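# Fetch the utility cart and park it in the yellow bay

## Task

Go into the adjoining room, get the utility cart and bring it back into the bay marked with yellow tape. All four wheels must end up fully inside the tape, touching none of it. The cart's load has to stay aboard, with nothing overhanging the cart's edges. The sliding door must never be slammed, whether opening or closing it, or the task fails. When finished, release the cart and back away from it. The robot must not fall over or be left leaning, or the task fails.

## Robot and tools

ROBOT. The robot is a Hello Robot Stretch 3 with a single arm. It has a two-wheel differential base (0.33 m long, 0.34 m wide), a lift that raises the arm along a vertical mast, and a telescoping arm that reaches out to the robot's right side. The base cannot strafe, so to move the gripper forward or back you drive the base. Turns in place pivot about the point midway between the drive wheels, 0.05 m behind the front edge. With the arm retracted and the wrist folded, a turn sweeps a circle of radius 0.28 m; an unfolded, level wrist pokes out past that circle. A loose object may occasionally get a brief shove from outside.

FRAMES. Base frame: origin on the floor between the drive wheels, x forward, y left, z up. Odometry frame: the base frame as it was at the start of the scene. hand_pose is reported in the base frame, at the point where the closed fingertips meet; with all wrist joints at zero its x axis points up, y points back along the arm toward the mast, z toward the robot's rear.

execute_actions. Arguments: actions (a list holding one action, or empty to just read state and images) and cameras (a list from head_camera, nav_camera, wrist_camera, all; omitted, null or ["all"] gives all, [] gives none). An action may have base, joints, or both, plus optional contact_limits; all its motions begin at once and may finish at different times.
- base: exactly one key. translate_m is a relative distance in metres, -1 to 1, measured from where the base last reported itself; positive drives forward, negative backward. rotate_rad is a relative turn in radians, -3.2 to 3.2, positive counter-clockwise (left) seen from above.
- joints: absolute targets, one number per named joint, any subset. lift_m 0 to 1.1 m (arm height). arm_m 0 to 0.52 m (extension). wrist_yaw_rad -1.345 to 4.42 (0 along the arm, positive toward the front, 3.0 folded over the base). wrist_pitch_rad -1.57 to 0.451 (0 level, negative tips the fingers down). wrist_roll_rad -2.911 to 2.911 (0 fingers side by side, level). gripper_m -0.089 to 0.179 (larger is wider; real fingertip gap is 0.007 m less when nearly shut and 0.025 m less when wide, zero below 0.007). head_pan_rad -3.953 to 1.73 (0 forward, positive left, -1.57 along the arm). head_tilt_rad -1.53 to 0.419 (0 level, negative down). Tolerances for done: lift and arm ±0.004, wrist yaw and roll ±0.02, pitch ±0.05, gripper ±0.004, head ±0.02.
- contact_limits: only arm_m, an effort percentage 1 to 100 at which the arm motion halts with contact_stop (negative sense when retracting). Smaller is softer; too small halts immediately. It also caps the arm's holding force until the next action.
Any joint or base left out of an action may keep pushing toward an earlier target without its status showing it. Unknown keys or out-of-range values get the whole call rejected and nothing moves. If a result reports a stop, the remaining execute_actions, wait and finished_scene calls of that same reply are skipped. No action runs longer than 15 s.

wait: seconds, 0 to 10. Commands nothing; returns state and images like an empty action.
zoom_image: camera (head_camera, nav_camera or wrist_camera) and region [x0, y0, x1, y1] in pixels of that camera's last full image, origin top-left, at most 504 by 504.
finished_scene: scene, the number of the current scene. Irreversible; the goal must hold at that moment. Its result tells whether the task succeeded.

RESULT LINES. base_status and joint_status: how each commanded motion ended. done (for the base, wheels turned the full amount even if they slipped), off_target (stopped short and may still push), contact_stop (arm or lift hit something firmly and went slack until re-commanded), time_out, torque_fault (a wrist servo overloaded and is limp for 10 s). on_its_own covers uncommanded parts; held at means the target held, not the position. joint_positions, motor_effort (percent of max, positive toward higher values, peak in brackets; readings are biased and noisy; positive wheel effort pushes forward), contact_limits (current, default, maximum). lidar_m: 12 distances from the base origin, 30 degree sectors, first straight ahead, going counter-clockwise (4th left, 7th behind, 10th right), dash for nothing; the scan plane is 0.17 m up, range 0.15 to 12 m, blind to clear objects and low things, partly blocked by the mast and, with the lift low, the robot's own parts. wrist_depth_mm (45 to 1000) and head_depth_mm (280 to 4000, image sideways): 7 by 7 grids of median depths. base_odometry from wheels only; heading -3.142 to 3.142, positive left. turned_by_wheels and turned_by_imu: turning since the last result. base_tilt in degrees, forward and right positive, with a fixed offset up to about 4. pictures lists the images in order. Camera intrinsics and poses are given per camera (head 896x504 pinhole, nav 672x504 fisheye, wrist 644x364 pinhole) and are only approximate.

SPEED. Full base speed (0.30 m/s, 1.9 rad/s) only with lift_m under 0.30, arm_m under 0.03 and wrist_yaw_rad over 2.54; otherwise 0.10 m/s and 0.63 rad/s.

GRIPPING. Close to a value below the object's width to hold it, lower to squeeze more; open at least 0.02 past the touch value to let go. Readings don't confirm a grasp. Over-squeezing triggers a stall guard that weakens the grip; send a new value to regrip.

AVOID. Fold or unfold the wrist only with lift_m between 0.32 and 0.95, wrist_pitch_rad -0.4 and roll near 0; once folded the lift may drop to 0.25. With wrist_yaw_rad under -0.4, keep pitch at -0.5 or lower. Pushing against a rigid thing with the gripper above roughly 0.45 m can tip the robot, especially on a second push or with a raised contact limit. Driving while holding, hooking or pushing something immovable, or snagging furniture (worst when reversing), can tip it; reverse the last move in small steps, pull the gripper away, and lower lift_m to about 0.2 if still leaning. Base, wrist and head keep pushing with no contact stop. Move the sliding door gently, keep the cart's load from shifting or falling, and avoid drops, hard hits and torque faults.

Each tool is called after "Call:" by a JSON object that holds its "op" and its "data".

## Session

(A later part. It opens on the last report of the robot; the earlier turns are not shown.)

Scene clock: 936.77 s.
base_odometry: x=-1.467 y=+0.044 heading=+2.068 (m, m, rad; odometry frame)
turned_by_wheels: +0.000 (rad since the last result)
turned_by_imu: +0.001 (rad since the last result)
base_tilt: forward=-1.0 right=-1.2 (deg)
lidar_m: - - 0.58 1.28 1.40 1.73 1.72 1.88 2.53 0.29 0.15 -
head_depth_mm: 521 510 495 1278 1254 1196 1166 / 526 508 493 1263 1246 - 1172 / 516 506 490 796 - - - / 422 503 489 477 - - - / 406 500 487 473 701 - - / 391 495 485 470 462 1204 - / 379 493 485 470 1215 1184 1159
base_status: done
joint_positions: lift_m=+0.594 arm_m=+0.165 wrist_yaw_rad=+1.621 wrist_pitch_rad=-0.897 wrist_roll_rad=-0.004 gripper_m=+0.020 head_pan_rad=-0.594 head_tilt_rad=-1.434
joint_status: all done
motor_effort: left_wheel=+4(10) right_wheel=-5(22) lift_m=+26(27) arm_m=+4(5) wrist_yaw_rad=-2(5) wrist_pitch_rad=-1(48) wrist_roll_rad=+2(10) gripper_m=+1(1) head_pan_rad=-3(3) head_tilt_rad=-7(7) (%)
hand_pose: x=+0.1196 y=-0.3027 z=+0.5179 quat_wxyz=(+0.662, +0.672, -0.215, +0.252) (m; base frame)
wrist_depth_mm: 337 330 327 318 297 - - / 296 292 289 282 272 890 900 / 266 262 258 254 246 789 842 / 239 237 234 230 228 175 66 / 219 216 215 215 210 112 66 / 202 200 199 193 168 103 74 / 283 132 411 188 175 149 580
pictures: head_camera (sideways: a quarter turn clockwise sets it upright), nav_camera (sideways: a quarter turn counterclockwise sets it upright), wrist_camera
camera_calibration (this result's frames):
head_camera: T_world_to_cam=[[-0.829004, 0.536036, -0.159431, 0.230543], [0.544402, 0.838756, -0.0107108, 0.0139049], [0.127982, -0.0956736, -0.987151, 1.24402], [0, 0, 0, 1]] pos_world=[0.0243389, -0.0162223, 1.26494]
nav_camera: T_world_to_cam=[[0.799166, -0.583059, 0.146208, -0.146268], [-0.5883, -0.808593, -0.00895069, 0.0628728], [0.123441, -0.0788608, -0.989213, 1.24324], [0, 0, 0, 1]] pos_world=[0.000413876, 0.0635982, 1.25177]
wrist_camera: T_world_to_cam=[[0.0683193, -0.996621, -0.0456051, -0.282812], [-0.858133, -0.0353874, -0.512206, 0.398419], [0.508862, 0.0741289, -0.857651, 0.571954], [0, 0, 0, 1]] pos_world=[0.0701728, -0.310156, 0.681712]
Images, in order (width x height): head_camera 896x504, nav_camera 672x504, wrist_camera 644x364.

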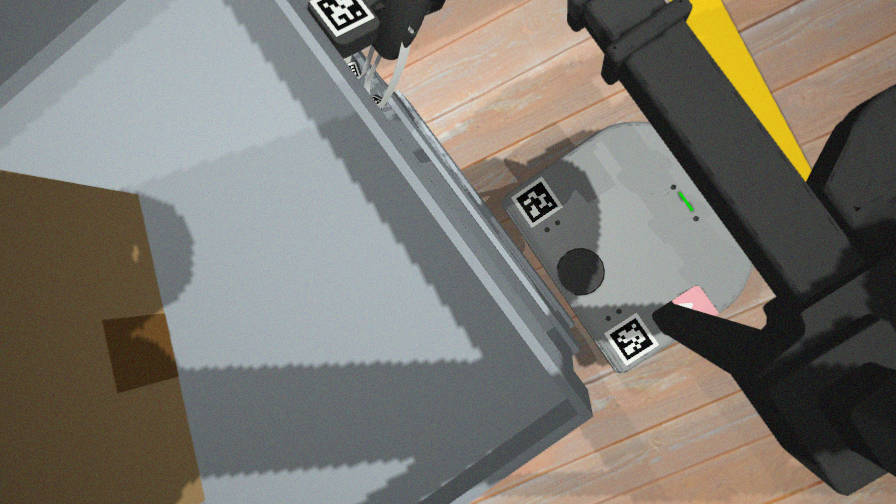

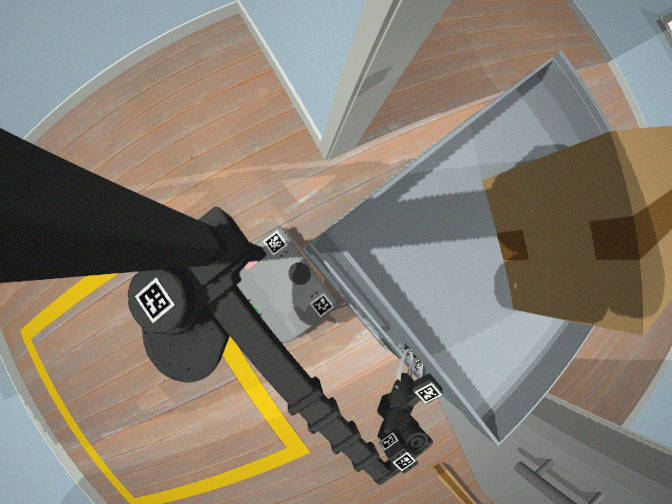

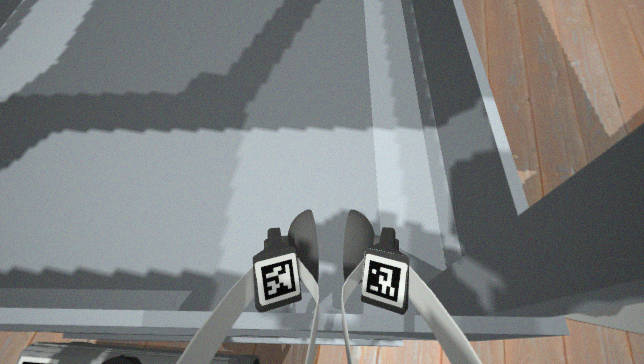

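Call:
{"op": "execute_actions", "data": {"actions": [{"base": {"translate_m": -0.12}, "joints": {"wrist_pitch_rad": -0.87}}], "cameras": ["head_camera"]}}

Call:
{"op": "execute_actions", "data": {"actions": [{"base": {"rotate_rad": -0.1}}]}}

Scene clock: 949.60 s.
base_odometry: x=-1.410 y=-0.062 heading=+2.068 (m, m, rad; odometry frame)
turned_by_wheels: +0.000 (rad since the last result)
turned_by_imu: +0.001 (rad since the last result)
base_tilt: forward=-1.0 right=-1.2 (deg)
lidar_m: - 0.58 0.73 1.30 1.42 1.61 1.60 1.75 2.50 0.34 0.15 -
head_depth_mm: 521 510 500 1276 1251 1198 1174 / 525 508 495 1273 1245 - 1177 / 520 508 491 1124 - - - / 452 506 488 731 - - - / 440 503 488 476 1231 - - / 429 502 486 471 1215 1195 - / 417 498 485 470 1219 1189 1155
base_status: done
joint_positions: lift_m=+0.594 arm_m=+0.165 wrist_yaw_rad=+1.619 wrist_pitch_rad=-0.841 wrist_roll_rad=+0.005 gripper_m=+0.020 head_pan_rad=-0.594 head_tilt_rad=-1.434
joint_status: all done
motor_effort: left_wheel=+4(8) right_wheel=-7(22) lift_m=+26(26) arm_m=+4(5) wrist_yaw_rad=+1(3) wrist_pitch_rad=-9(22) wrist_roll_rad=-3(3) gripper_m=+0(1) head_pan_rad=-3(3) head_tilt_rad=-7(7) (%)
hand_pose: x=+0.1313 y=-0.3024 z=+0.5261 quat_wxyz=(+0.654, +0.667, -0.237, +0.266) (m; base frame)
wrist_depth_mm: 368 374 366 360 331 - - / 329 323 314 310 298 953 315 / 287 284 278 275 266 839 296 / 258 254 248 244 240 183 66 / 232 228 225 226 219 103 66 / 210 208 208 198 194 102 77 / 623 485 412 169 155 124 601
pictures: head_camera (sideways: a quarter turn clockwise sets it upright)
camera_calibration (this result's frames):
head_camera: T_world_to_cam=[[-0.829004, 0.536036, -0.15943, 0.230542], [0.544402, 0.838756, -0.0107108, 0.0139049], [0.127982, -0.0956736, -0.987151, 1.24402], [0, 0, 0, 1]] pos_world=[0.0243389, -0.0162223, 1.26494]
Images, in order (width x height): head_camera 896x504.

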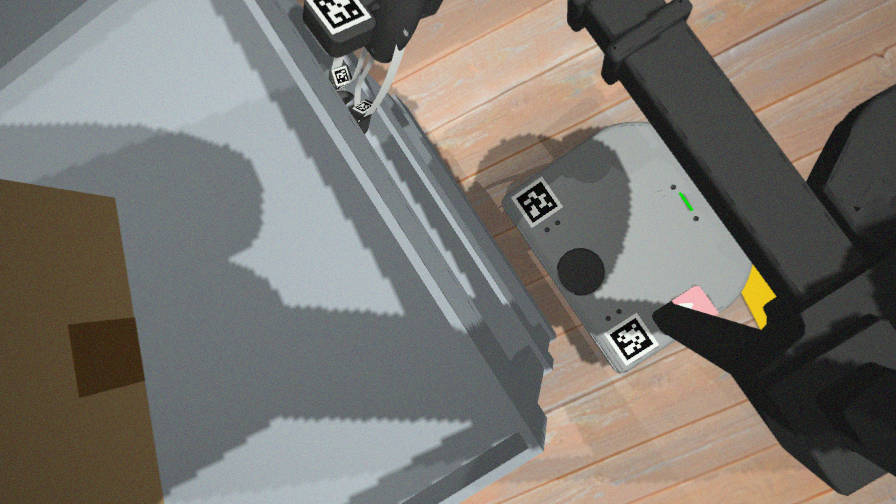

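Scene clock: 950.90 s.
base_odometry: x=-1.410 y=-0.062 heading=+1.968 (m, m, rad; odometry frame)
turned_by_wheels: -0.100 (rad since the last result)
turned_by_imu: -0.098 (rad since the last result)
base_tilt: forward=-1.0 right=-1.2 (deg)
lidar_m: - - 0.74 1.30 1.36 1.64 1.60 1.68 2.39 0.34 0.15 -
head_depth_mm: 515 509 497 1276 1260 1197 1173 / 526 508 495 1278 1244 - 1174 / 522 508 490 809 - - - / 426 504 488 479 - - - / 409 500 487 472 713 - - / 393 496 486 472 462 1197 - / 378 491 485 469 1210 1184 1162
base_status: done
joint_positions: lift_m=+0.594 arm_m=+0.165 wrist_yaw_rad=+1.624 wrist_pitch_rad=-0.851 wrist_roll_rad=-0.001 gripper_m=+0.020 head_pan_rad=-0.594 head_tilt_rad=-1.434
joint_status: not commanded
motor_effort: left_wheel=+5(14) right_wheel=-7(21) lift_m=+27(26) arm_m=+4(5) wrist_yaw_rad=-4(8) wrist_pitch_rad=-6(22) wrist_roll_rad=+0(2) gripper_m=+0(2) head_pan_rad=-4(3) head_tilt_rad=-7(7) (%)
hand_pose: x=+0.1292 y=-0.3019 z=+0.5245 quat_wxyz=(+0.655, +0.668, -0.231, +0.266) (m; base frame)
wrist_depth_mm: 370 364 357 351 326 - 283 / 321 313 309 304 274 949 56 / 282 278 275 268 255 405 56 / 254 249 247 242 235 87 57 / 227 226 223 223 214 87 62 / 208 207 206 198 143 104 625 / 270 174 175 176 177 588 586
pictures: head_camera (sideways: a quarter turn clockwise sets it upright), nav_camera (sideways: a quarter turn counterclockwise sets it upright), wrist_camera
camera_calibration (this result's frames):
head_camera: T_world_to_cam=[[-0.829004, 0.536036, -0.159431, 0.230543], [0.544402, 0.838756, -0.0107108, 0.0139049], [0.127982, -0.0956737, -0.987151, 1.24402], [0, 0, 0, 1]] pos_world=[0.0243389, -0.0162223, 1.26494]
nav_camera: T_world_to_cam=[[0.799166, -0.583059, 0.146208, -0.146268], [-0.5883, -0.808594, -0.0089507, 0.0628728], [0.123441, -0.0788608, -0.989213, 1.24324], [0, 0, 0, 1]] pos_world=[0.000413862, 0.0635982, 1.25177]
wrist_camera: T_world_to_cam=[[0.0708975, -0.996397, -0.0465545, -0.282056], [-0.834002, -0.0336105, -0.550737, 0.427734], [0.547187, 0.0778724, -0.83338, 0.556141], [0, 0, 0, 1]] pos_world=[0.0724152, -0.309971, 0.685915]
Images, in order (width x height): head_camera 896x504, nav_camera 672x504, wrist_camera 644x364.

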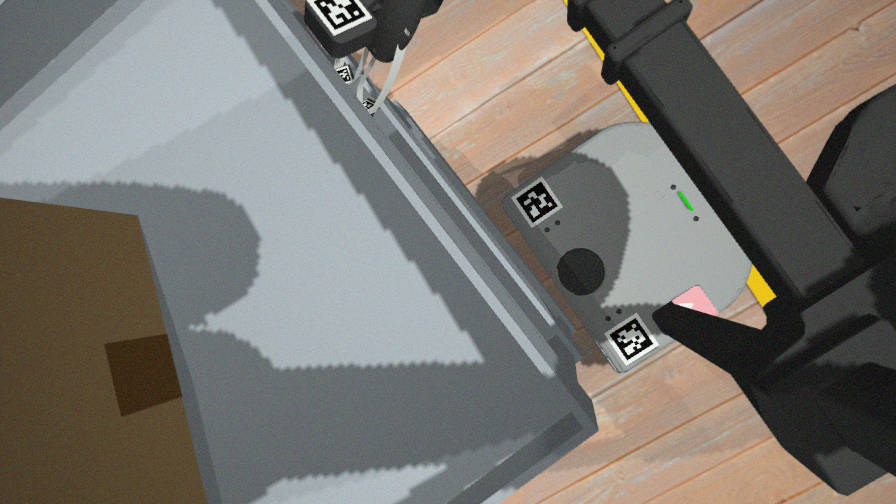

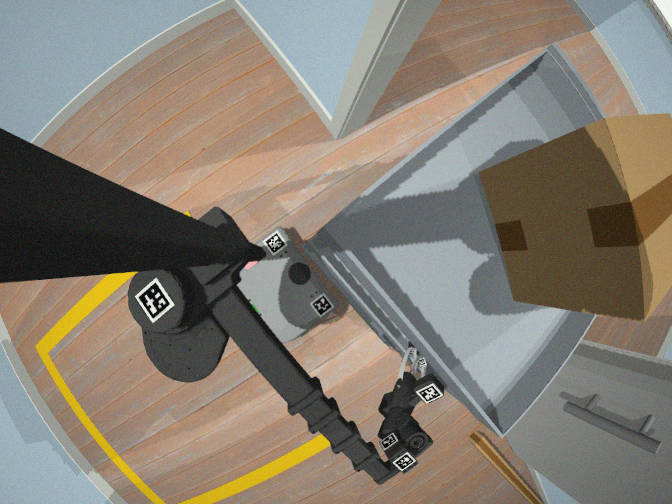

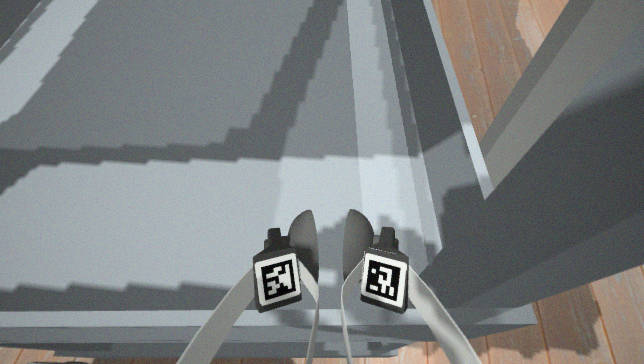

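Call:
{"op": "execute_actions", "data": {"actions": [{"joints": {"wrist_pitch_rad": -0.70}}], "cameras": []}}

Call:
{"op": "execute_actions", "data": {"actions": [{"joints": {"arm_m": 0.0, "wrist_yaw_rad": 1.70}}], "cameras": []}}

Call:
{"op": "execute_actions", "data": {"actions": [{"joints": {"wrist_pitch_rad": -0.92, "gripper_m": 0.17}}], "cameras": ["wrist_camera"]}}

Call:
{"op": "execute_actions", "data": {"actions": [{"base": {"translate_m": -0.15}}]}}

Scene clock: 972.80 s.
base_odometry: x=-1.410 y=-0.062 heading=+1.968 (m, m, rad; odometry frame)
turned_by_wheels: +0.000 (rad since the last result)
turned_by_imu: +0.000 (rad since the last result)
base_tilt: forward=-1.0 right=-1.2 (deg)
lidar_m: - - 0.74 1.29 1.36 1.64 1.60 1.68 2.38 0.34 0.15 -
head_depth_mm: 515 510 496 1276 1255 1198 1176 / 526 509 494 1262 1244 - 1177 / 521 507 490 808 - - - / 426 503 489 478 - - - / 409 499 486 472 715 - - / 394 497 486 472 462 1202 - / 380 493 484 470 1219 1186 1159
base_status: not commanded
joint_positions: lift_m=+0.594 arm_m=+0.165 wrist_yaw_rad=+1.622 wrist_pitch_rad=-0.715 wrist_roll_rad=-0.001 gripper_m=+0.020 head_pan_rad=-0.594 head_tilt_rad=-1.434
joint_status: all done
motor_effort: left_wheel=+5(5) right_wheel=-4(7) lift_m=+26(27) arm_m=+5(5) wrist_yaw_rad=-2(5) wrist_pitch_rad=+5(8) wrist_roll_rad=+1(1) gripper_m=+0(1) head_pan_rad=-3(4) head_tilt_rad=-7(7) (%)
hand_pose: x=+0.1561 y=-0.3007 z=+0.5469 quat_wxyz=(+0.636, +0.650, -0.276, +0.310) (m; base frame)
wrist_depth_mm: 430 498 492 477 - - 266 / 395 403 396 390 384 - 292 / 347 339 335 326 310 981 322 / 295 292 288 283 266 431 56 / 259 256 253 255 240 171 57 / 230 227 228 218 213 87 57 / 207 205 202 202 197 88 64
pictures: none
No camera images: the call's "cameras" was empty. Leave "cameras" out to get every camera's image.

Scene clock: 975.27 s.
base_odometry: x=-1.410 y=-0.062 heading=+1.968 (m, m, rad; odometry frame)
turned_by_wheels: +0.000 (rad since the last result)
turned_by_imu: +0.000 (rad since the last result)
base_tilt: forward=-1.0 right=-1.2 (deg)
lidar_m: - - 0.74 1.30 1.37 1.64 1.60 1.68 2.39 0.34 0.15 -
head_depth_mm: 514 509 754 1296 - 1193 1175 / 527 507 494 1283 1238 - 1175 / 521 507 490 479 - - - / 427 503 487 478 - - - / 410 499 488 472 714 - - / 394 496 486 470 462 1194 - / 380 493 483 470 1215 1190 1156
base_status: not commanded
joint_positions: lift_m=+0.594 arm_m=+0.000 wrist_yaw_rad=+1.699 wrist_pitch_rad=-0.715 wrist_roll_rad=-0.001 gripper_m=+0.020 head_pan_rad=-0.594 head_tilt_rad=-1.434
joint_status: all done
motor_effort: left_wheel=+5(4) right_wheel=-4(5) lift_m=+26(27) arm_m=-4(5) wrist_yaw_rad=+1(3) wrist_pitch_rad=+5(5) wrist_roll_rad=+0(1) gripper_m=+0(1) head_pan_rad=-3(2) head_tilt_rad=-7(7) (%)
hand_pose: x=+0.1549 y=-0.1227 z=+0.5470 quat_wxyz=(+0.624, +0.661, -0.251, +0.334) (m; base frame)
wrist_depth_mm: 461 - 459 481 465 434 350 / 510 335 394 390 378 374 306 / 602 298 333 328 321 318 296 / 228 281 287 282 280 275 269 / 220 255 255 256 247 242 240 / 220 228 228 217 221 216 216 / 207 206 203 202 198 198 195
pictures: none
No camera images: the call's "cameras" was empty. Leave "cameras" out to get every camera's image.

Scene clock: 977.27 s.
base_odometry: x=-1.410 y=-0.062 heading=+1.968 (m, m, rad; odometry frame)
turned_by_wheels: +0.000 (rad since the last result)
turned_by_imu: +0.000 (rad since the last result)
base_tilt: forward=-1.0 right=-1.2 (deg)
lidar_m: - - 0.75 1.30 1.37 1.64 1.60 1.68 2.39 0.34 0.15 -
head_depth_mm: 516 511 755 1300 - 1199 1172 / 526 508 494 1283 1242 - 1169 / 522 507 491 479 - - - / 426 503 490 477 - - - / 408 500 488 471 718 - - / 393 496 485 470 463 1196 - / 379 490 484 470 1217 1184 1161
base_status: not commanded
joint_positions: lift_m=+0.594 arm_m=+0.000 wrist_yaw_rad=+1.687 wrist_pitch_rad=-0.888 wrist_roll_rad=+0.016 gripper_m=+0.170 head_pan_rad=-0.594 head_tilt_rad=-1.434
joint_status: all done
on_its_own: wrist_yaw_rad is at rest, and its effort (+16) is outside its rest range (-12 to +12)
motor_effort: left_wheel=+2(5) right_wheel=-7(7) lift_m=+27(27) arm_m=-4(4) wrist_yaw_rad=+16(17) wrist_pitch_rad=-11(12) wrist_roll_rad=-8(8) gripper_m=+3(85) head_pan_rad=-3(3) head_tilt_rad=-7(7) (%)
hand_pose: x=+0.1207 y=-0.1289 z=+0.5191 quat_wxyz=(+0.650, +0.681, -0.202, +0.270) (m; base frame)
wrist_depth_mm: 452 306 333 325 317 311 292 / 228 292 295 288 282 277 269 / 223 264 263 257 253 250 246 / 225 242 238 235 230 226 222 / 216 222 217 214 211 209 205 / 203 - 200 196 194 192 189 / 619 615 155 188 185 180 177
pictures: wrist_camera
camera_calibration (this result's frames):
wrist_camera: T_world_to_cam=[[0.119289, -0.991192, -0.0575178, -0.108861], [-0.851391, -0.0723165, -0.519523, 0.404381], [0.510787, 0.110943, -0.852519, 0.561415], [0, 0, 0, 1]] pos_world=[0.0705085, -0.140944, 0.68244]
Images, in order (width x height): wrist_camera 644x364.

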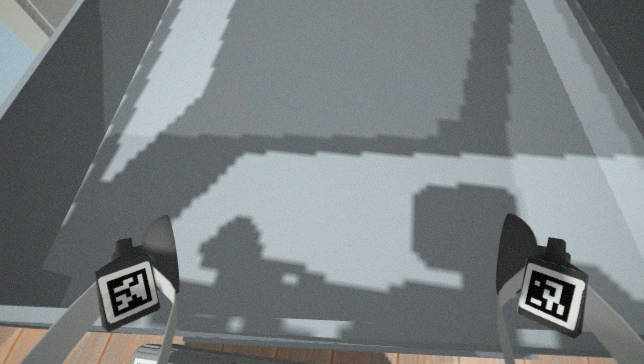

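Scene clock: 979.83 s.
base_odometry: x=-1.352 y=-0.200 heading=+1.968 (m, m, rad; odometry frame)
turned_by_wheels: +0.000 (rad since the last result)
turned_by_imu: +0.001 (rad since the last result)
base_tilt: forward=-1.0 right=-1.2 (deg)
lidar_m: - 0.85 0.87 1.30 1.38 1.48 1.45 1.52 2.16 0.23 0.15 -
head_depth_mm: 525 509 498 1296 - 1202 1172 / 525 509 492 1119 1234 - 1170 / 431 505 490 480 - - - / 418 502 488 475 - - - / 407 499 486 472 764 - - / 396 498 484 471 463 1195 - / 386 495 485 473 1228 1192 1160
base_status: done
joint_positions: lift_m=+0.594 arm_m=+0.000 wrist_yaw_rad=+1.692 wrist_pitch_rad=-0.903 wrist_roll_rad=+0.019 gripper_m=+0.170 head_pan_rad=-0.594 head_tilt_rad=-1.434
joint_status: not commanded
motor_effort: left_wheel=+3(6) right_wheel=-5(16) lift_m=+27(27) arm_m=-4(6) wrist_yaw_rad=+10(27) wrist_pitch_rad=-6(21) wrist_roll_rad=-10(18) gripper_m=+1(4) head_pan_rad=-3(3) head_tilt_rad=-7(7) (%)
hand_pose: x=+0.1174 y=-0.1286 z=+0.5170 quat_wxyz=(+0.651, +0.683, -0.197, +0.265) (m; base frame)
wrist_depth_mm: 675 257 322 318 307 302 294 / 214 263 288 282 275 267 262 / 199 253 258 253 249 243 239 / 201 236 234 231 225 222 218 / 206 222 214 210 208 206 202 / 181 - 197 195 192 191 186 / 635 606 135 182 178 176 172
pictures: head_camera (sideways: a quarter turn clockwise sets it upright), nav_camera (sideways: a quarter turn counterclockwise sets it upright), wrist_camera
camera_calibration (this result's frames):
head_camera: T_world_to_cam=[[-0.829004, 0.536036, -0.159431, 0.230543], [0.544402, 0.838756, -0.0107108, 0.0139049], [0.127982, -0.0956736, -0.987151, 1.24402], [0, 0, 0, 1]] pos_world=[0.0243389, -0.0162223, 1.26494]
nav_camera: T_world_to_cam=[[0.799166, -0.583059, 0.146208, -0.146268], [-0.5883, -0.808593, -0.00895069, 0.0628728], [0.123441, -0.0788608, -0.989213, 1.24324], [0, 0, 0, 1]] pos_world=[0.000413876, 0.0635982, 1.25177]
wrist_camera: T_world_to_cam=[[0.121265, -0.990834, -0.0595246, -0.107371], [-0.85893, -0.0746868, -0.506617, 0.394415], [0.497527, 0.112562, -0.860114, 0.566939], [0, 0, 0, 1]] pos_world=[0.0697277, -0.140746, 0.681059]
Images, in order (width x height): head_camera 896x504, nav_camera 672x504, wrist_camera 644x364.

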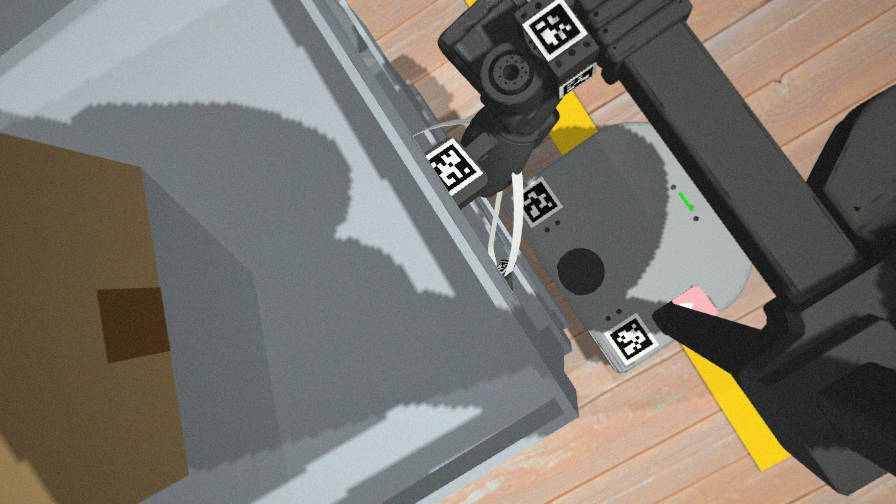

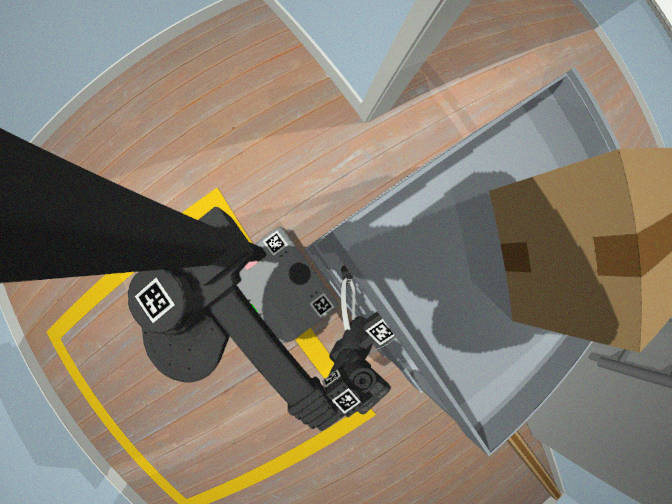

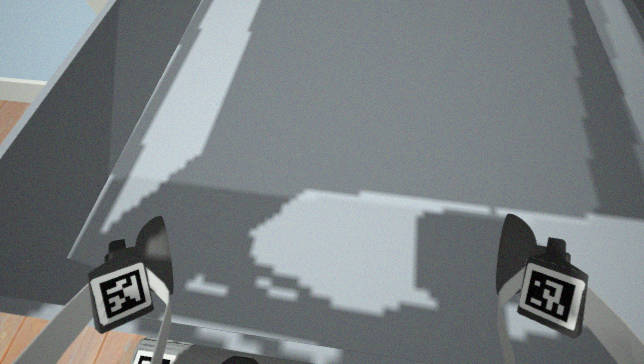

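Call:
{"op": "execute_actions", "data": {"actions": [{"base": {"translate_m": -0.1}, "joints": {"wrist_pitch_rad": -0.98}}]}}

Scene clock: 993.10 s.
base_odometry: x=-1.313 y=-0.292 heading=+1.968 (m, m, rad; odometry frame)
turned_by_wheels: +0.000 (rad since the last result)
turned_by_imu: +0.001 (rad since the last result)
base_tilt: forward=-1.0 right=-1.3 (deg)
lidar_m: - 0.91 1.03 1.31 1.38 1.38 1.35 1.41 2.01 0.18 0.15 -
head_depth_mm: 527 510 494 1286 - 1200 1179 / 461 508 491 740 1236 - 1178 / 421 506 491 479 - - - / 414 503 488 476 - - - / 405 499 487 471 756 - - / 397 497 485 471 1217 1195 - / 392 498 484 1250 1213 1190 1162
base_status: done
joint_positions: lift_m=+0.594 arm_m=+0.000 wrist_yaw_rad=+1.684 wrist_pitch_rad=-0.937 wrist_roll_rad=+0.030 gripper_m=+0.170 head_pan_rad=-0.594 head_tilt_rad=-1.434
joint_status: all done
on_its_own: wrist_yaw_rad is at rest, and its effort (+20) is outside its rest range (-12 to +12)
motor_effort: left_wheel=+0(6) right_wheel=-1(22) lift_m=+27(27) arm_m=-4(5) wrist_yaw_rad=+20(26) wrist_pitch_rad=-14(23) wrist_roll_rad=-16(20) gripper_m=+3(4) head_pan_rad=-3(4) head_tilt_rad=-7(7) (%)
hand_pose: x=+0.1100 y=-0.1305 z=+0.5123 quat_wxyz=(+0.656, +0.687, -0.191, +0.248) (m; base frame)
wrist_depth_mm: 804 238 302 298 290 285 276 / 912 242 273 267 262 255 250 / 193 244 250 244 239 234 228 / 195 229 227 224 219 215 212 / 196 215 209 207 203 200 196 / 172 - 194 191 188 186 182 / 634 167 147 179 176 173 170
pictures: head_camera (sideways: a quarter turn clockwise sets it upright), nav_camera (sideways: a quarter turn counterclockwise sets it upright), wrist_camera
camera_calibration (this result's frames):
head_camera: T_world_to_cam=[[-0.828948, 0.536284, -0.158884, 0.229831], [0.544598, 0.838629, -0.0107009, 0.0138909], [0.127506, -0.0953986, -0.987239, 1.24414], [0, 0, 0, 1]] pos_world=[0.024318, -0.0162152, 1.26492]
nav_camera: T_world_to_cam=[[0.799093, -0.583295, 0.14566, -0.145555], [-0.588497, -0.80845, -0.00893109, 0.0628485], [0.122969, -0.078584, -0.989294, 1.24334], [0, 0, 0, 1]] pos_world=[0.000406109, 0.0636151, 1.2518]
wrist_camera: T_world_to_cam=[[0.10229, -0.99255, -0.0661948, -0.103357], [-0.87727, -0.0586378, -0.476401, 0.374213], [0.468971, 0.106802, -0.876733, 0.577684], [0, 0, 0, 1]] pos_world=[0.0679415, -0.142342, 0.677909]
Images, in order (width x height): head_camera 896x504, nav_camera 672x504, wrist_camera 644x364.

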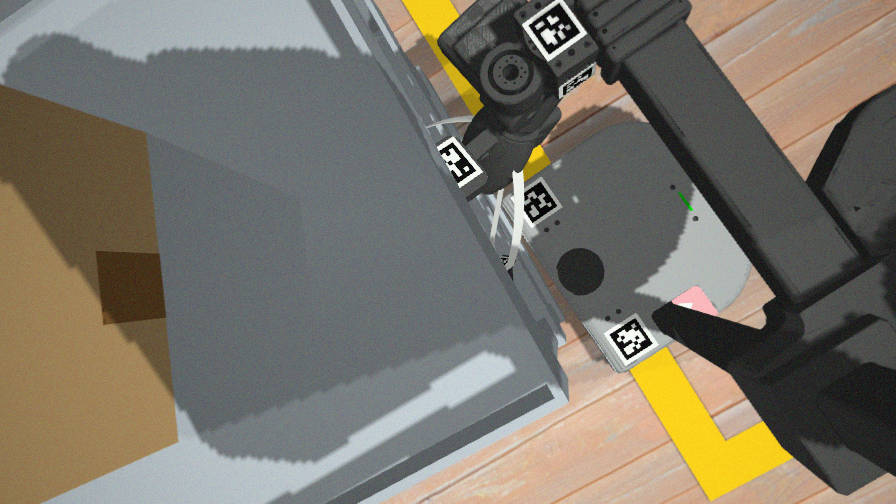

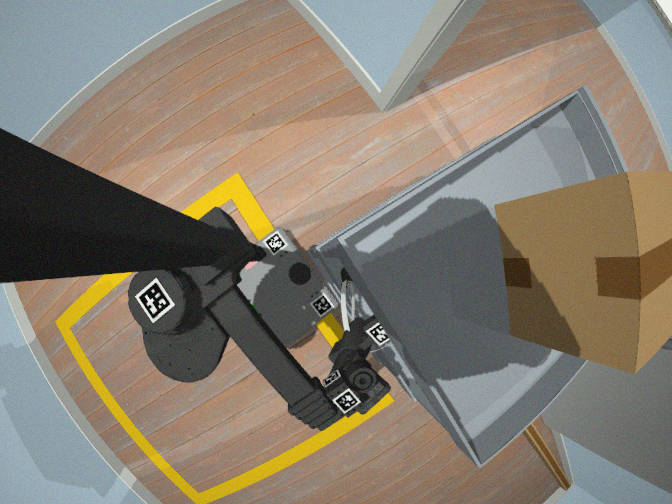

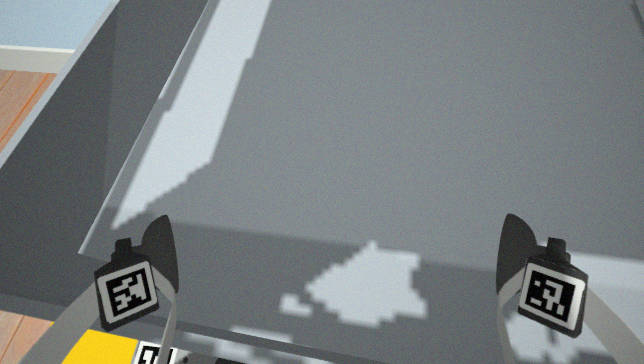

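Call:
{"op": "execute_actions", "data": {"actions": [{"base": {"translate_m": -0.12}, "joints": {"wrist_pitch_rad": -1.0, "head_pan_rad": -0.75, "head_tilt_rad": -1.1}}]}}

Scene clock: 1004.73 s.
base_odometry: x=-1.267 y=-0.403 heading=+1.968 (m, m, rad; odometry frame)
turned_by_wheels: +0.000 (rad since the last result)
turned_by_imu: +0.001 (rad since the last result)
base_tilt: forward=-1.0 right=-1.2 (deg)
lidar_m: - 0.94 1.21 1.31 1.38 1.26 1.23 1.29 1.84 0.18 0.15 -
head_depth_mm: 1354 1680 585 549 761 1249 - / 1184 653 612 547 505 1220 1109 / 338 385 521 547 495 465 - / 334 373 469 546 494 463 - / 328 362 452 535 492 451 721 / 326 351 437 527 491 449 430 / 325 343 422 526 489 448 1076
base_status: done
joint_positions: lift_m=+0.594 arm_m=+0.000 wrist_yaw_rad=+1.630 wrist_pitch_rad=-0.939 wrist_roll_rad=+0.035 gripper_m=+0.170 head_pan_rad=-0.743 head_tilt_rad=-1.100
joint_status: wrist_pitch_rad off_target (ended at -0.939, target -1.000); the others done
on_its_own: wrist_yaw_rad is held at +1.653, not at your +1.700, by its stall guard, which is still easing
motor_effort: left_wheel=+0(6) right_wheel=-2(14) lift_m=+27(26) arm_m=-3(4) wrist_yaw_rad=+28(35) wrist_pitch_rad=-20(22) wrist_roll_rad=-19(18) gripper_m=+5(7) head_pan_rad=-3(15) head_tilt_rad=+0(16) (%)
hand_pose: x=+0.1103 y=-0.1376 z=+0.5122 quat_wxyz=(+0.662, +0.682, -0.211, +0.228) (m; base frame)
wrist_depth_mm: 906 242 304 297 289 283 276 / 971 236 273 268 263 255 250 / 189 243 248 244 239 234 230 / 191 229 227 223 219 215 211 / 190 218 210 207 202 200 196 / 168 - 195 192 188 185 182 / 637 166 139 179 176 173 170
pictures: head_camera (sideways: a quarter turn clockwise sets it upright), nav_camera (sideways: a quarter turn counterclockwise sets it upright), wrist_camera
camera_calibration (this result's frames):
head_camera: T_world_to_cam=[[-0.661378, 0.581411, -0.473857, 0.639007], [0.666586, 0.745257, -0.0159637, 0.0200041], [0.343864, -0.326425, -0.880457, 1.10421], [0, 0, 0, 1]] pos_world=[0.0295941, -0.025994, 1.27532]
nav_camera: T_world_to_cam=[[0.627993, -0.626335, 0.461876, -0.556323], [-0.698597, -0.715235, -0.0200545, 0.0780079], [0.342911, -0.310071, -0.886718, 1.10887], [0, 0, 0, 1]] pos_world=[0.0236195, 0.0511781, 1.24177]
wrist_camera: T_world_to_cam=[[0.0442505, -0.99664, -0.0689269, -0.103301], [-0.879927, -0.00621312, -0.475068, 0.380796], [0.473043, 0.0816726, -0.877245, 0.574504], [0, 0, 0, 1]] pos_world=[0.0678787, -0.147509, 0.677765]
Images, in order (width x height): head_camera 896x504, nav_camera 672x504, wrist_camera 644x364.

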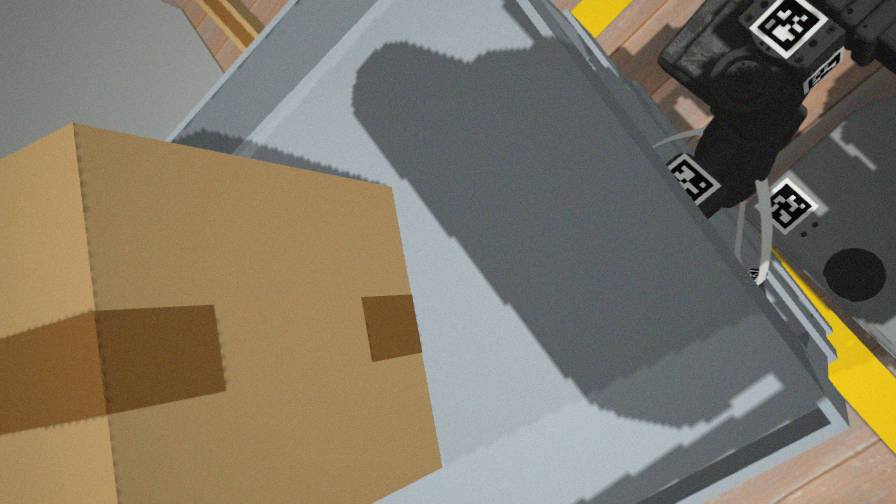

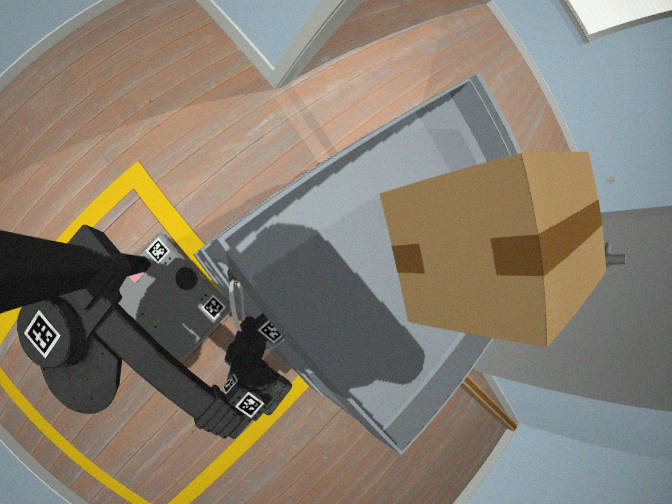

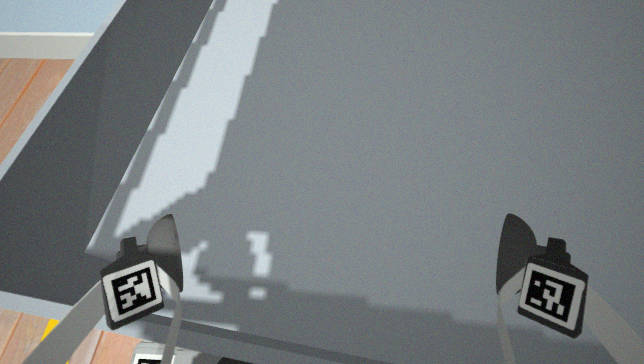

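Call:
{"op": "execute_actions", "data": {"actions": []}}

Scene clock: 1031.07 s.
base_odometry: x=-1.267 y=-0.403 heading=+1.968 (m, m, rad; odometry frame)
turned_by_wheels: +0.000 (rad since the last result)
turned_by_imu: +0.000 (rad since the last result)
base_tilt: forward=-1.0 right=-1.2 (deg)
lidar_m: - 0.94 1.21 1.32 1.38 1.25 1.23 1.29 1.83 0.18 0.15 -
head_depth_mm: 1344 1651 585 550 759 1245 - / 1179 653 611 548 504 1211 1103 / 338 385 519 547 495 461 - / 335 373 469 544 493 461 - / 328 362 452 535 492 451 718 / 326 352 436 527 491 450 429 / 325 343 423 525 489 448 1079
base_status: done
joint_positions: lift_m=+0.594 arm_m=+0.000 wrist_yaw_rad=+1.598 wrist_pitch_rad=-0.948 wrist_roll_rad=+0.035 gripper_m=+0.170 head_pan_rad=-0.743 head_tilt_rad=-1.100
joint_status: wrist_pitch_rad off_target (ended at -0.939, target -1.000); the others done
on_its_own: wrist_yaw_rad is held at +1.613, not at your +1.700, by its stall guard, which is not easing now; wrist_yaw_rad is at rest, and its effort (+18) is outside its rest range (-12 to +12)
motor_effort: left_wheel=+0(6) right_wheel=-3(14) lift_m=+27(26) arm_m=-3(4) wrist_yaw_rad=+18(35) wrist_pitch_rad=-17(22) wrist_roll_rad=-18(18) gripper_m=+2(7) head_pan_rad=-3(15) head_tilt_rad=+0(16) (%)
hand_pose: x=+0.1084 y=-0.1419 z=+0.5109 quat_wxyz=(+0.667, +0.680, -0.219, +0.214) (m; base frame)
wrist_depth_mm: 867 242 300 291 287 278 269 / 201 246 271 264 259 252 246 / 194 242 246 241 235 231 227 / 194 228 225 221 218 213 208 / 198 215 209 204 201 199 194 / 170 - 194 190 187 185 181 / 631 182 142 177 174 172 168
pictures: head_camera (sideways: a quarter turn clockwise sets it upright), nav_camera (sideways: a quarter turn counterclockwise sets it upright), wrist_camera
camera_calibration (this result's frames):
head_camera: T_world_to_cam=[[-0.661377, 0.58141, -0.473859, 0.63901], [0.666586, 0.745257, -0.0159637, 0.0200042], [0.343866, -0.326426, -0.880456, 1.1042], [0, 0, 0, 1]] pos_world=[0.0295941, -0.0259941, 1.27532]
nav_camera: T_world_to_cam=[[0.627992, -0.626334, 0.461878, -0.556325], [-0.698597, -0.715235, -0.0200546, 0.078008], [0.342912, -0.310073, -0.886716, 1.10887], [0, 0, 0, 1]] pos_world=[0.0236196, 0.051178, 1.24177]
wrist_camera: T_world_to_cam=[[0.0120452, -0.997562, -0.0687406, -0.104258], [-0.884101, 0.0214915, -0.466801, 0.37867], [0.467141, 0.0663964, -0.881687, 0.575415], [0, 0, 0, 1]] pos_world=[0.0672381, -0.150348, 0.676933]
Images, in order (width x height): head_camera 896x504, nav_camera 672x504, wrist_camera 644x364.

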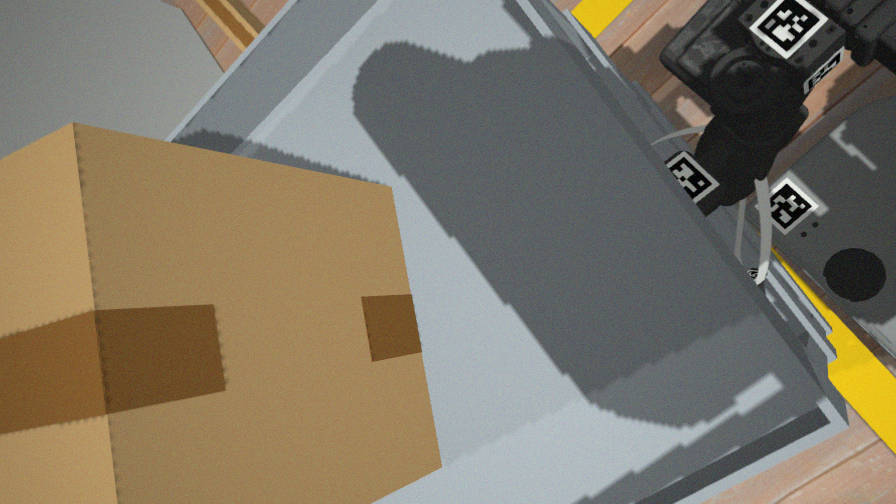

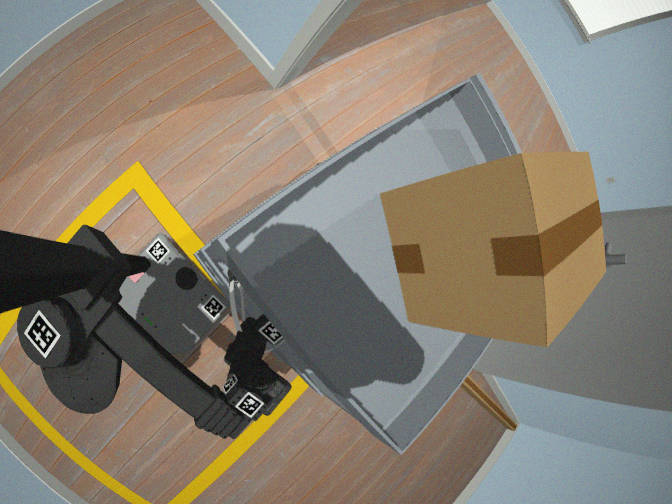

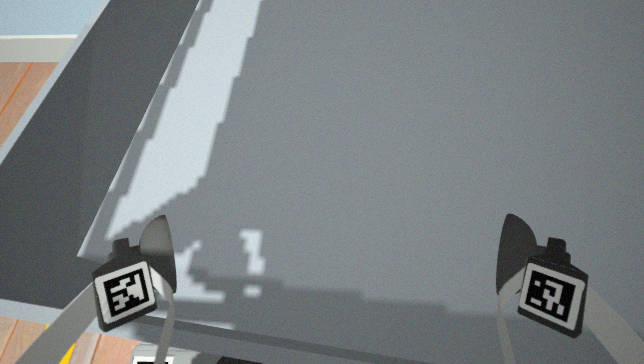

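Call:
{"op": "execute_actions", "data": {"actions": [{"base":{"rotate_rad":-0.12},"joints":{"wrist_yaw_rad":1.6}}], "cameras": ["wrist_camera"]}}

Call:
{"op": "execute_actions", "data": {"actions": [{"base":{"translate_m":-0.25}}]}}

Scene clock: 1061.57 s.
base_odometry: x=-1.267 y=-0.403 heading=+1.849 (m, m, rad; odometry frame)
turned_by_wheels: -0.120 (rad since the last result)
turned_by_imu: -0.119 (rad since the last result)
base_tilt: forward=-1.0 right=-1.2 (deg)
lidar_m: - 0.96 1.07 1.32 1.34 1.30 1.23 1.25 1.63 0.22 0.15 -
head_depth_mm: 1818 1821 582 551 1294 1245 - / 1446 1698 596 547 509 1233 1110 / 1217 629 610 545 495 464 - / 336 379 476 544 494 460 - / 329 362 451 533 492 451 629 / 326 346 427 524 491 449 423 / 324 332 405 516 489 448 1073
base_status: done
joint_positions: lift_m=+0.594 arm_m=+0.000 wrist_yaw_rad=+1.593 wrist_pitch_rad=-0.962 wrist_roll_rad=+0.032 gripper_m=+0.170 head_pan_rad=-0.743 head_tilt_rad=-1.100
joint_status: all done
motor_effort: left_wheel=+3(6) right_wheel=-8(12) lift_m=+27(27) arm_m=-4(4) wrist_yaw_rad=+9(16) wrist_pitch_rad=-12(17) wrist_roll_rad=-17(18) gripper_m=-2(2) head_pan_rad=-3(3) head_tilt_rad=-1(0) (%)
hand_pose: x=+0.1054 y=-0.1426 z=+0.5091 quat_wxyz=(+0.669, +0.680, -0.215, +0.208) (m; base frame)
wrist_depth_mm: 227 284 294 284 279 272 266 / 204 264 265 258 252 248 241 / 205 244 241 236 231 228 222 / 205 228 222 218 214 211 206 / 205 212 206 202 198 197 192 / 182 - 192 189 186 183 179 / 623 119 117 163 177 173 170
pictures: wrist_camera
camera_calibration (this result's frames):
wrist_camera: T_world_to_cam=[[0.00770786, -0.997727, -0.066939, -0.10558], [-0.890416, 0.0236166, -0.454535, 0.369846], [0.455083, 0.063107, -0.88821, 0.579456], [0, 0, 0, 1]] pos_world=[0.0664302, -0.150642, 0.675719]
Images, in order (width x height): wrist_camera 644x364.

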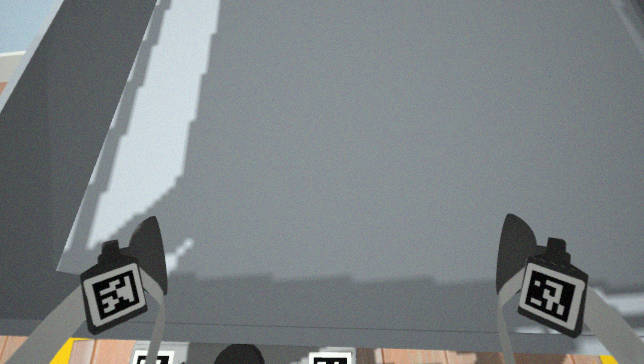

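Scene clock: 1065.07 s.
base_odometry: x=-1.198 y=-0.643 heading=+1.849 (m, m, rad; odometry frame)
turned_by_wheels: +0.000 (rad since the last result)
turned_by_imu: +0.001 (rad since the last result)
base_tilt: forward=-1.0 right=-1.2 (deg)
lidar_m: 3.81 1.11 1.38 1.30 1.32 1.04 0.98 1.00 1.30 0.18 0.15 -
head_depth_mm: 2026 1795 611 549 759 1230 - / 355 424 592 549 503 1215 1112 / 348 410 519 547 496 456 - / 343 398 500 544 493 463 - / 339 387 483 544 493 451 1101 / 334 377 466 540 490 1155 1099 / 331 379 591 540 1243 1188 1099
base_status: done
joint_positions: lift_m=+0.594 arm_m=+0.000 wrist_yaw_rad=+1.541 wrist_pitch_rad=-0.962 wrist_roll_rad=+0.030 gripper_m=+0.170 head_pan_rad=-0.743 head_tilt_rad=-1.100
joint_status: not commanded
on_its_own: wrist_yaw_rad is held at +1.559, not at your +1.600, by its stall guard, which is not easing now; wrist_yaw_rad is at rest, and its effort (+20) is outside its rest range (-12 to +12)
motor_effort: left_wheel=+1(5) right_wheel=-6(15) lift_m=+27(27) arm_m=-3(3) wrist_yaw_rad=+20(29) wrist_pitch_rad=-12(22) wrist_roll_rad=-15(18) gripper_m=+5(5) head_pan_rad=-3(3) head_tilt_rad=-1(0) (%)
hand_pose: x=+0.1053 y=-0.1491 z=+0.5091 quat_wxyz=(+0.675, +0.674, -0.231, +0.192) (m; base frame)
wrist_depth_mm: - 230 286 287 279 272 267 / 965 205 261 259 253 248 242 / 853 198 240 235 232 227 223 / 162 202 221 218 215 211 206 / 155 192 205 203 198 197 193 / 128 - 191 189 186 183 180 / 627 120 130 176 174 171 168
pictures: head_camera (sideways: a quarter turn clockwise sets it upright), nav_camera (sideways: a quarter turn counterclockwise sets it upright), wrist_camera
camera_calibration (this result's frames):
head_camera: T_world_to_cam=[[-0.661248, 0.581397, -0.474056, 0.639266], [0.666654, 0.745196, -0.0159667, 0.0200077], [0.343982, -0.32659, -0.88035, 1.10407], [0, 0, 0, 1]] pos_world=[0.0295962, -0.0260002, 1.27533]
nav_camera: T_world_to_cam=[[0.627861, -0.62632, 0.462076, -0.556583], [-0.698656, -0.715176, -0.0200614, 0.0780173], [0.343031, -0.310237, -0.886613, 1.10873], [0, 0, 0, 1]] pos_world=[0.023634, 0.0511673, 1.24177]
wrist_camera: T_world_to_cam=[[-0.0414185, -0.996985, -0.0656116, -0.107435], [-0.888216, 0.0668133, -0.454542, 0.376167], [0.457556, 0.0394507, -0.888305, 0.576141], [0, 0, 0, 1]] pos_world=[0.0660512, -0.154973, 0.675724]
Images, in order (width x height): head_camera 896x504, nav_camera 672x504, wrist_camera 644x364.

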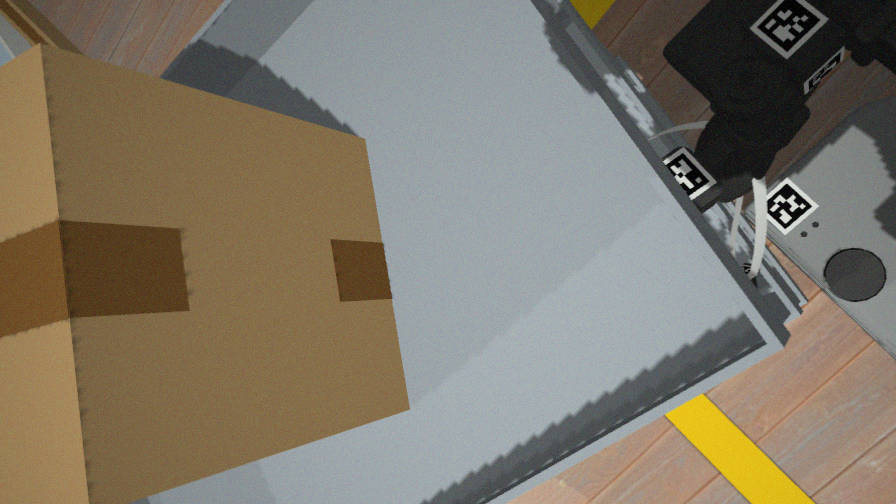

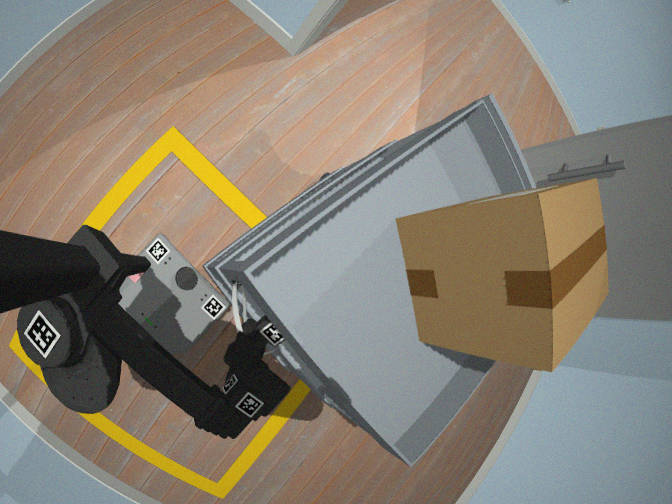

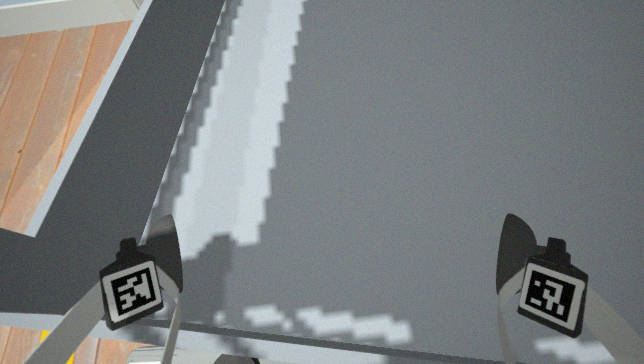

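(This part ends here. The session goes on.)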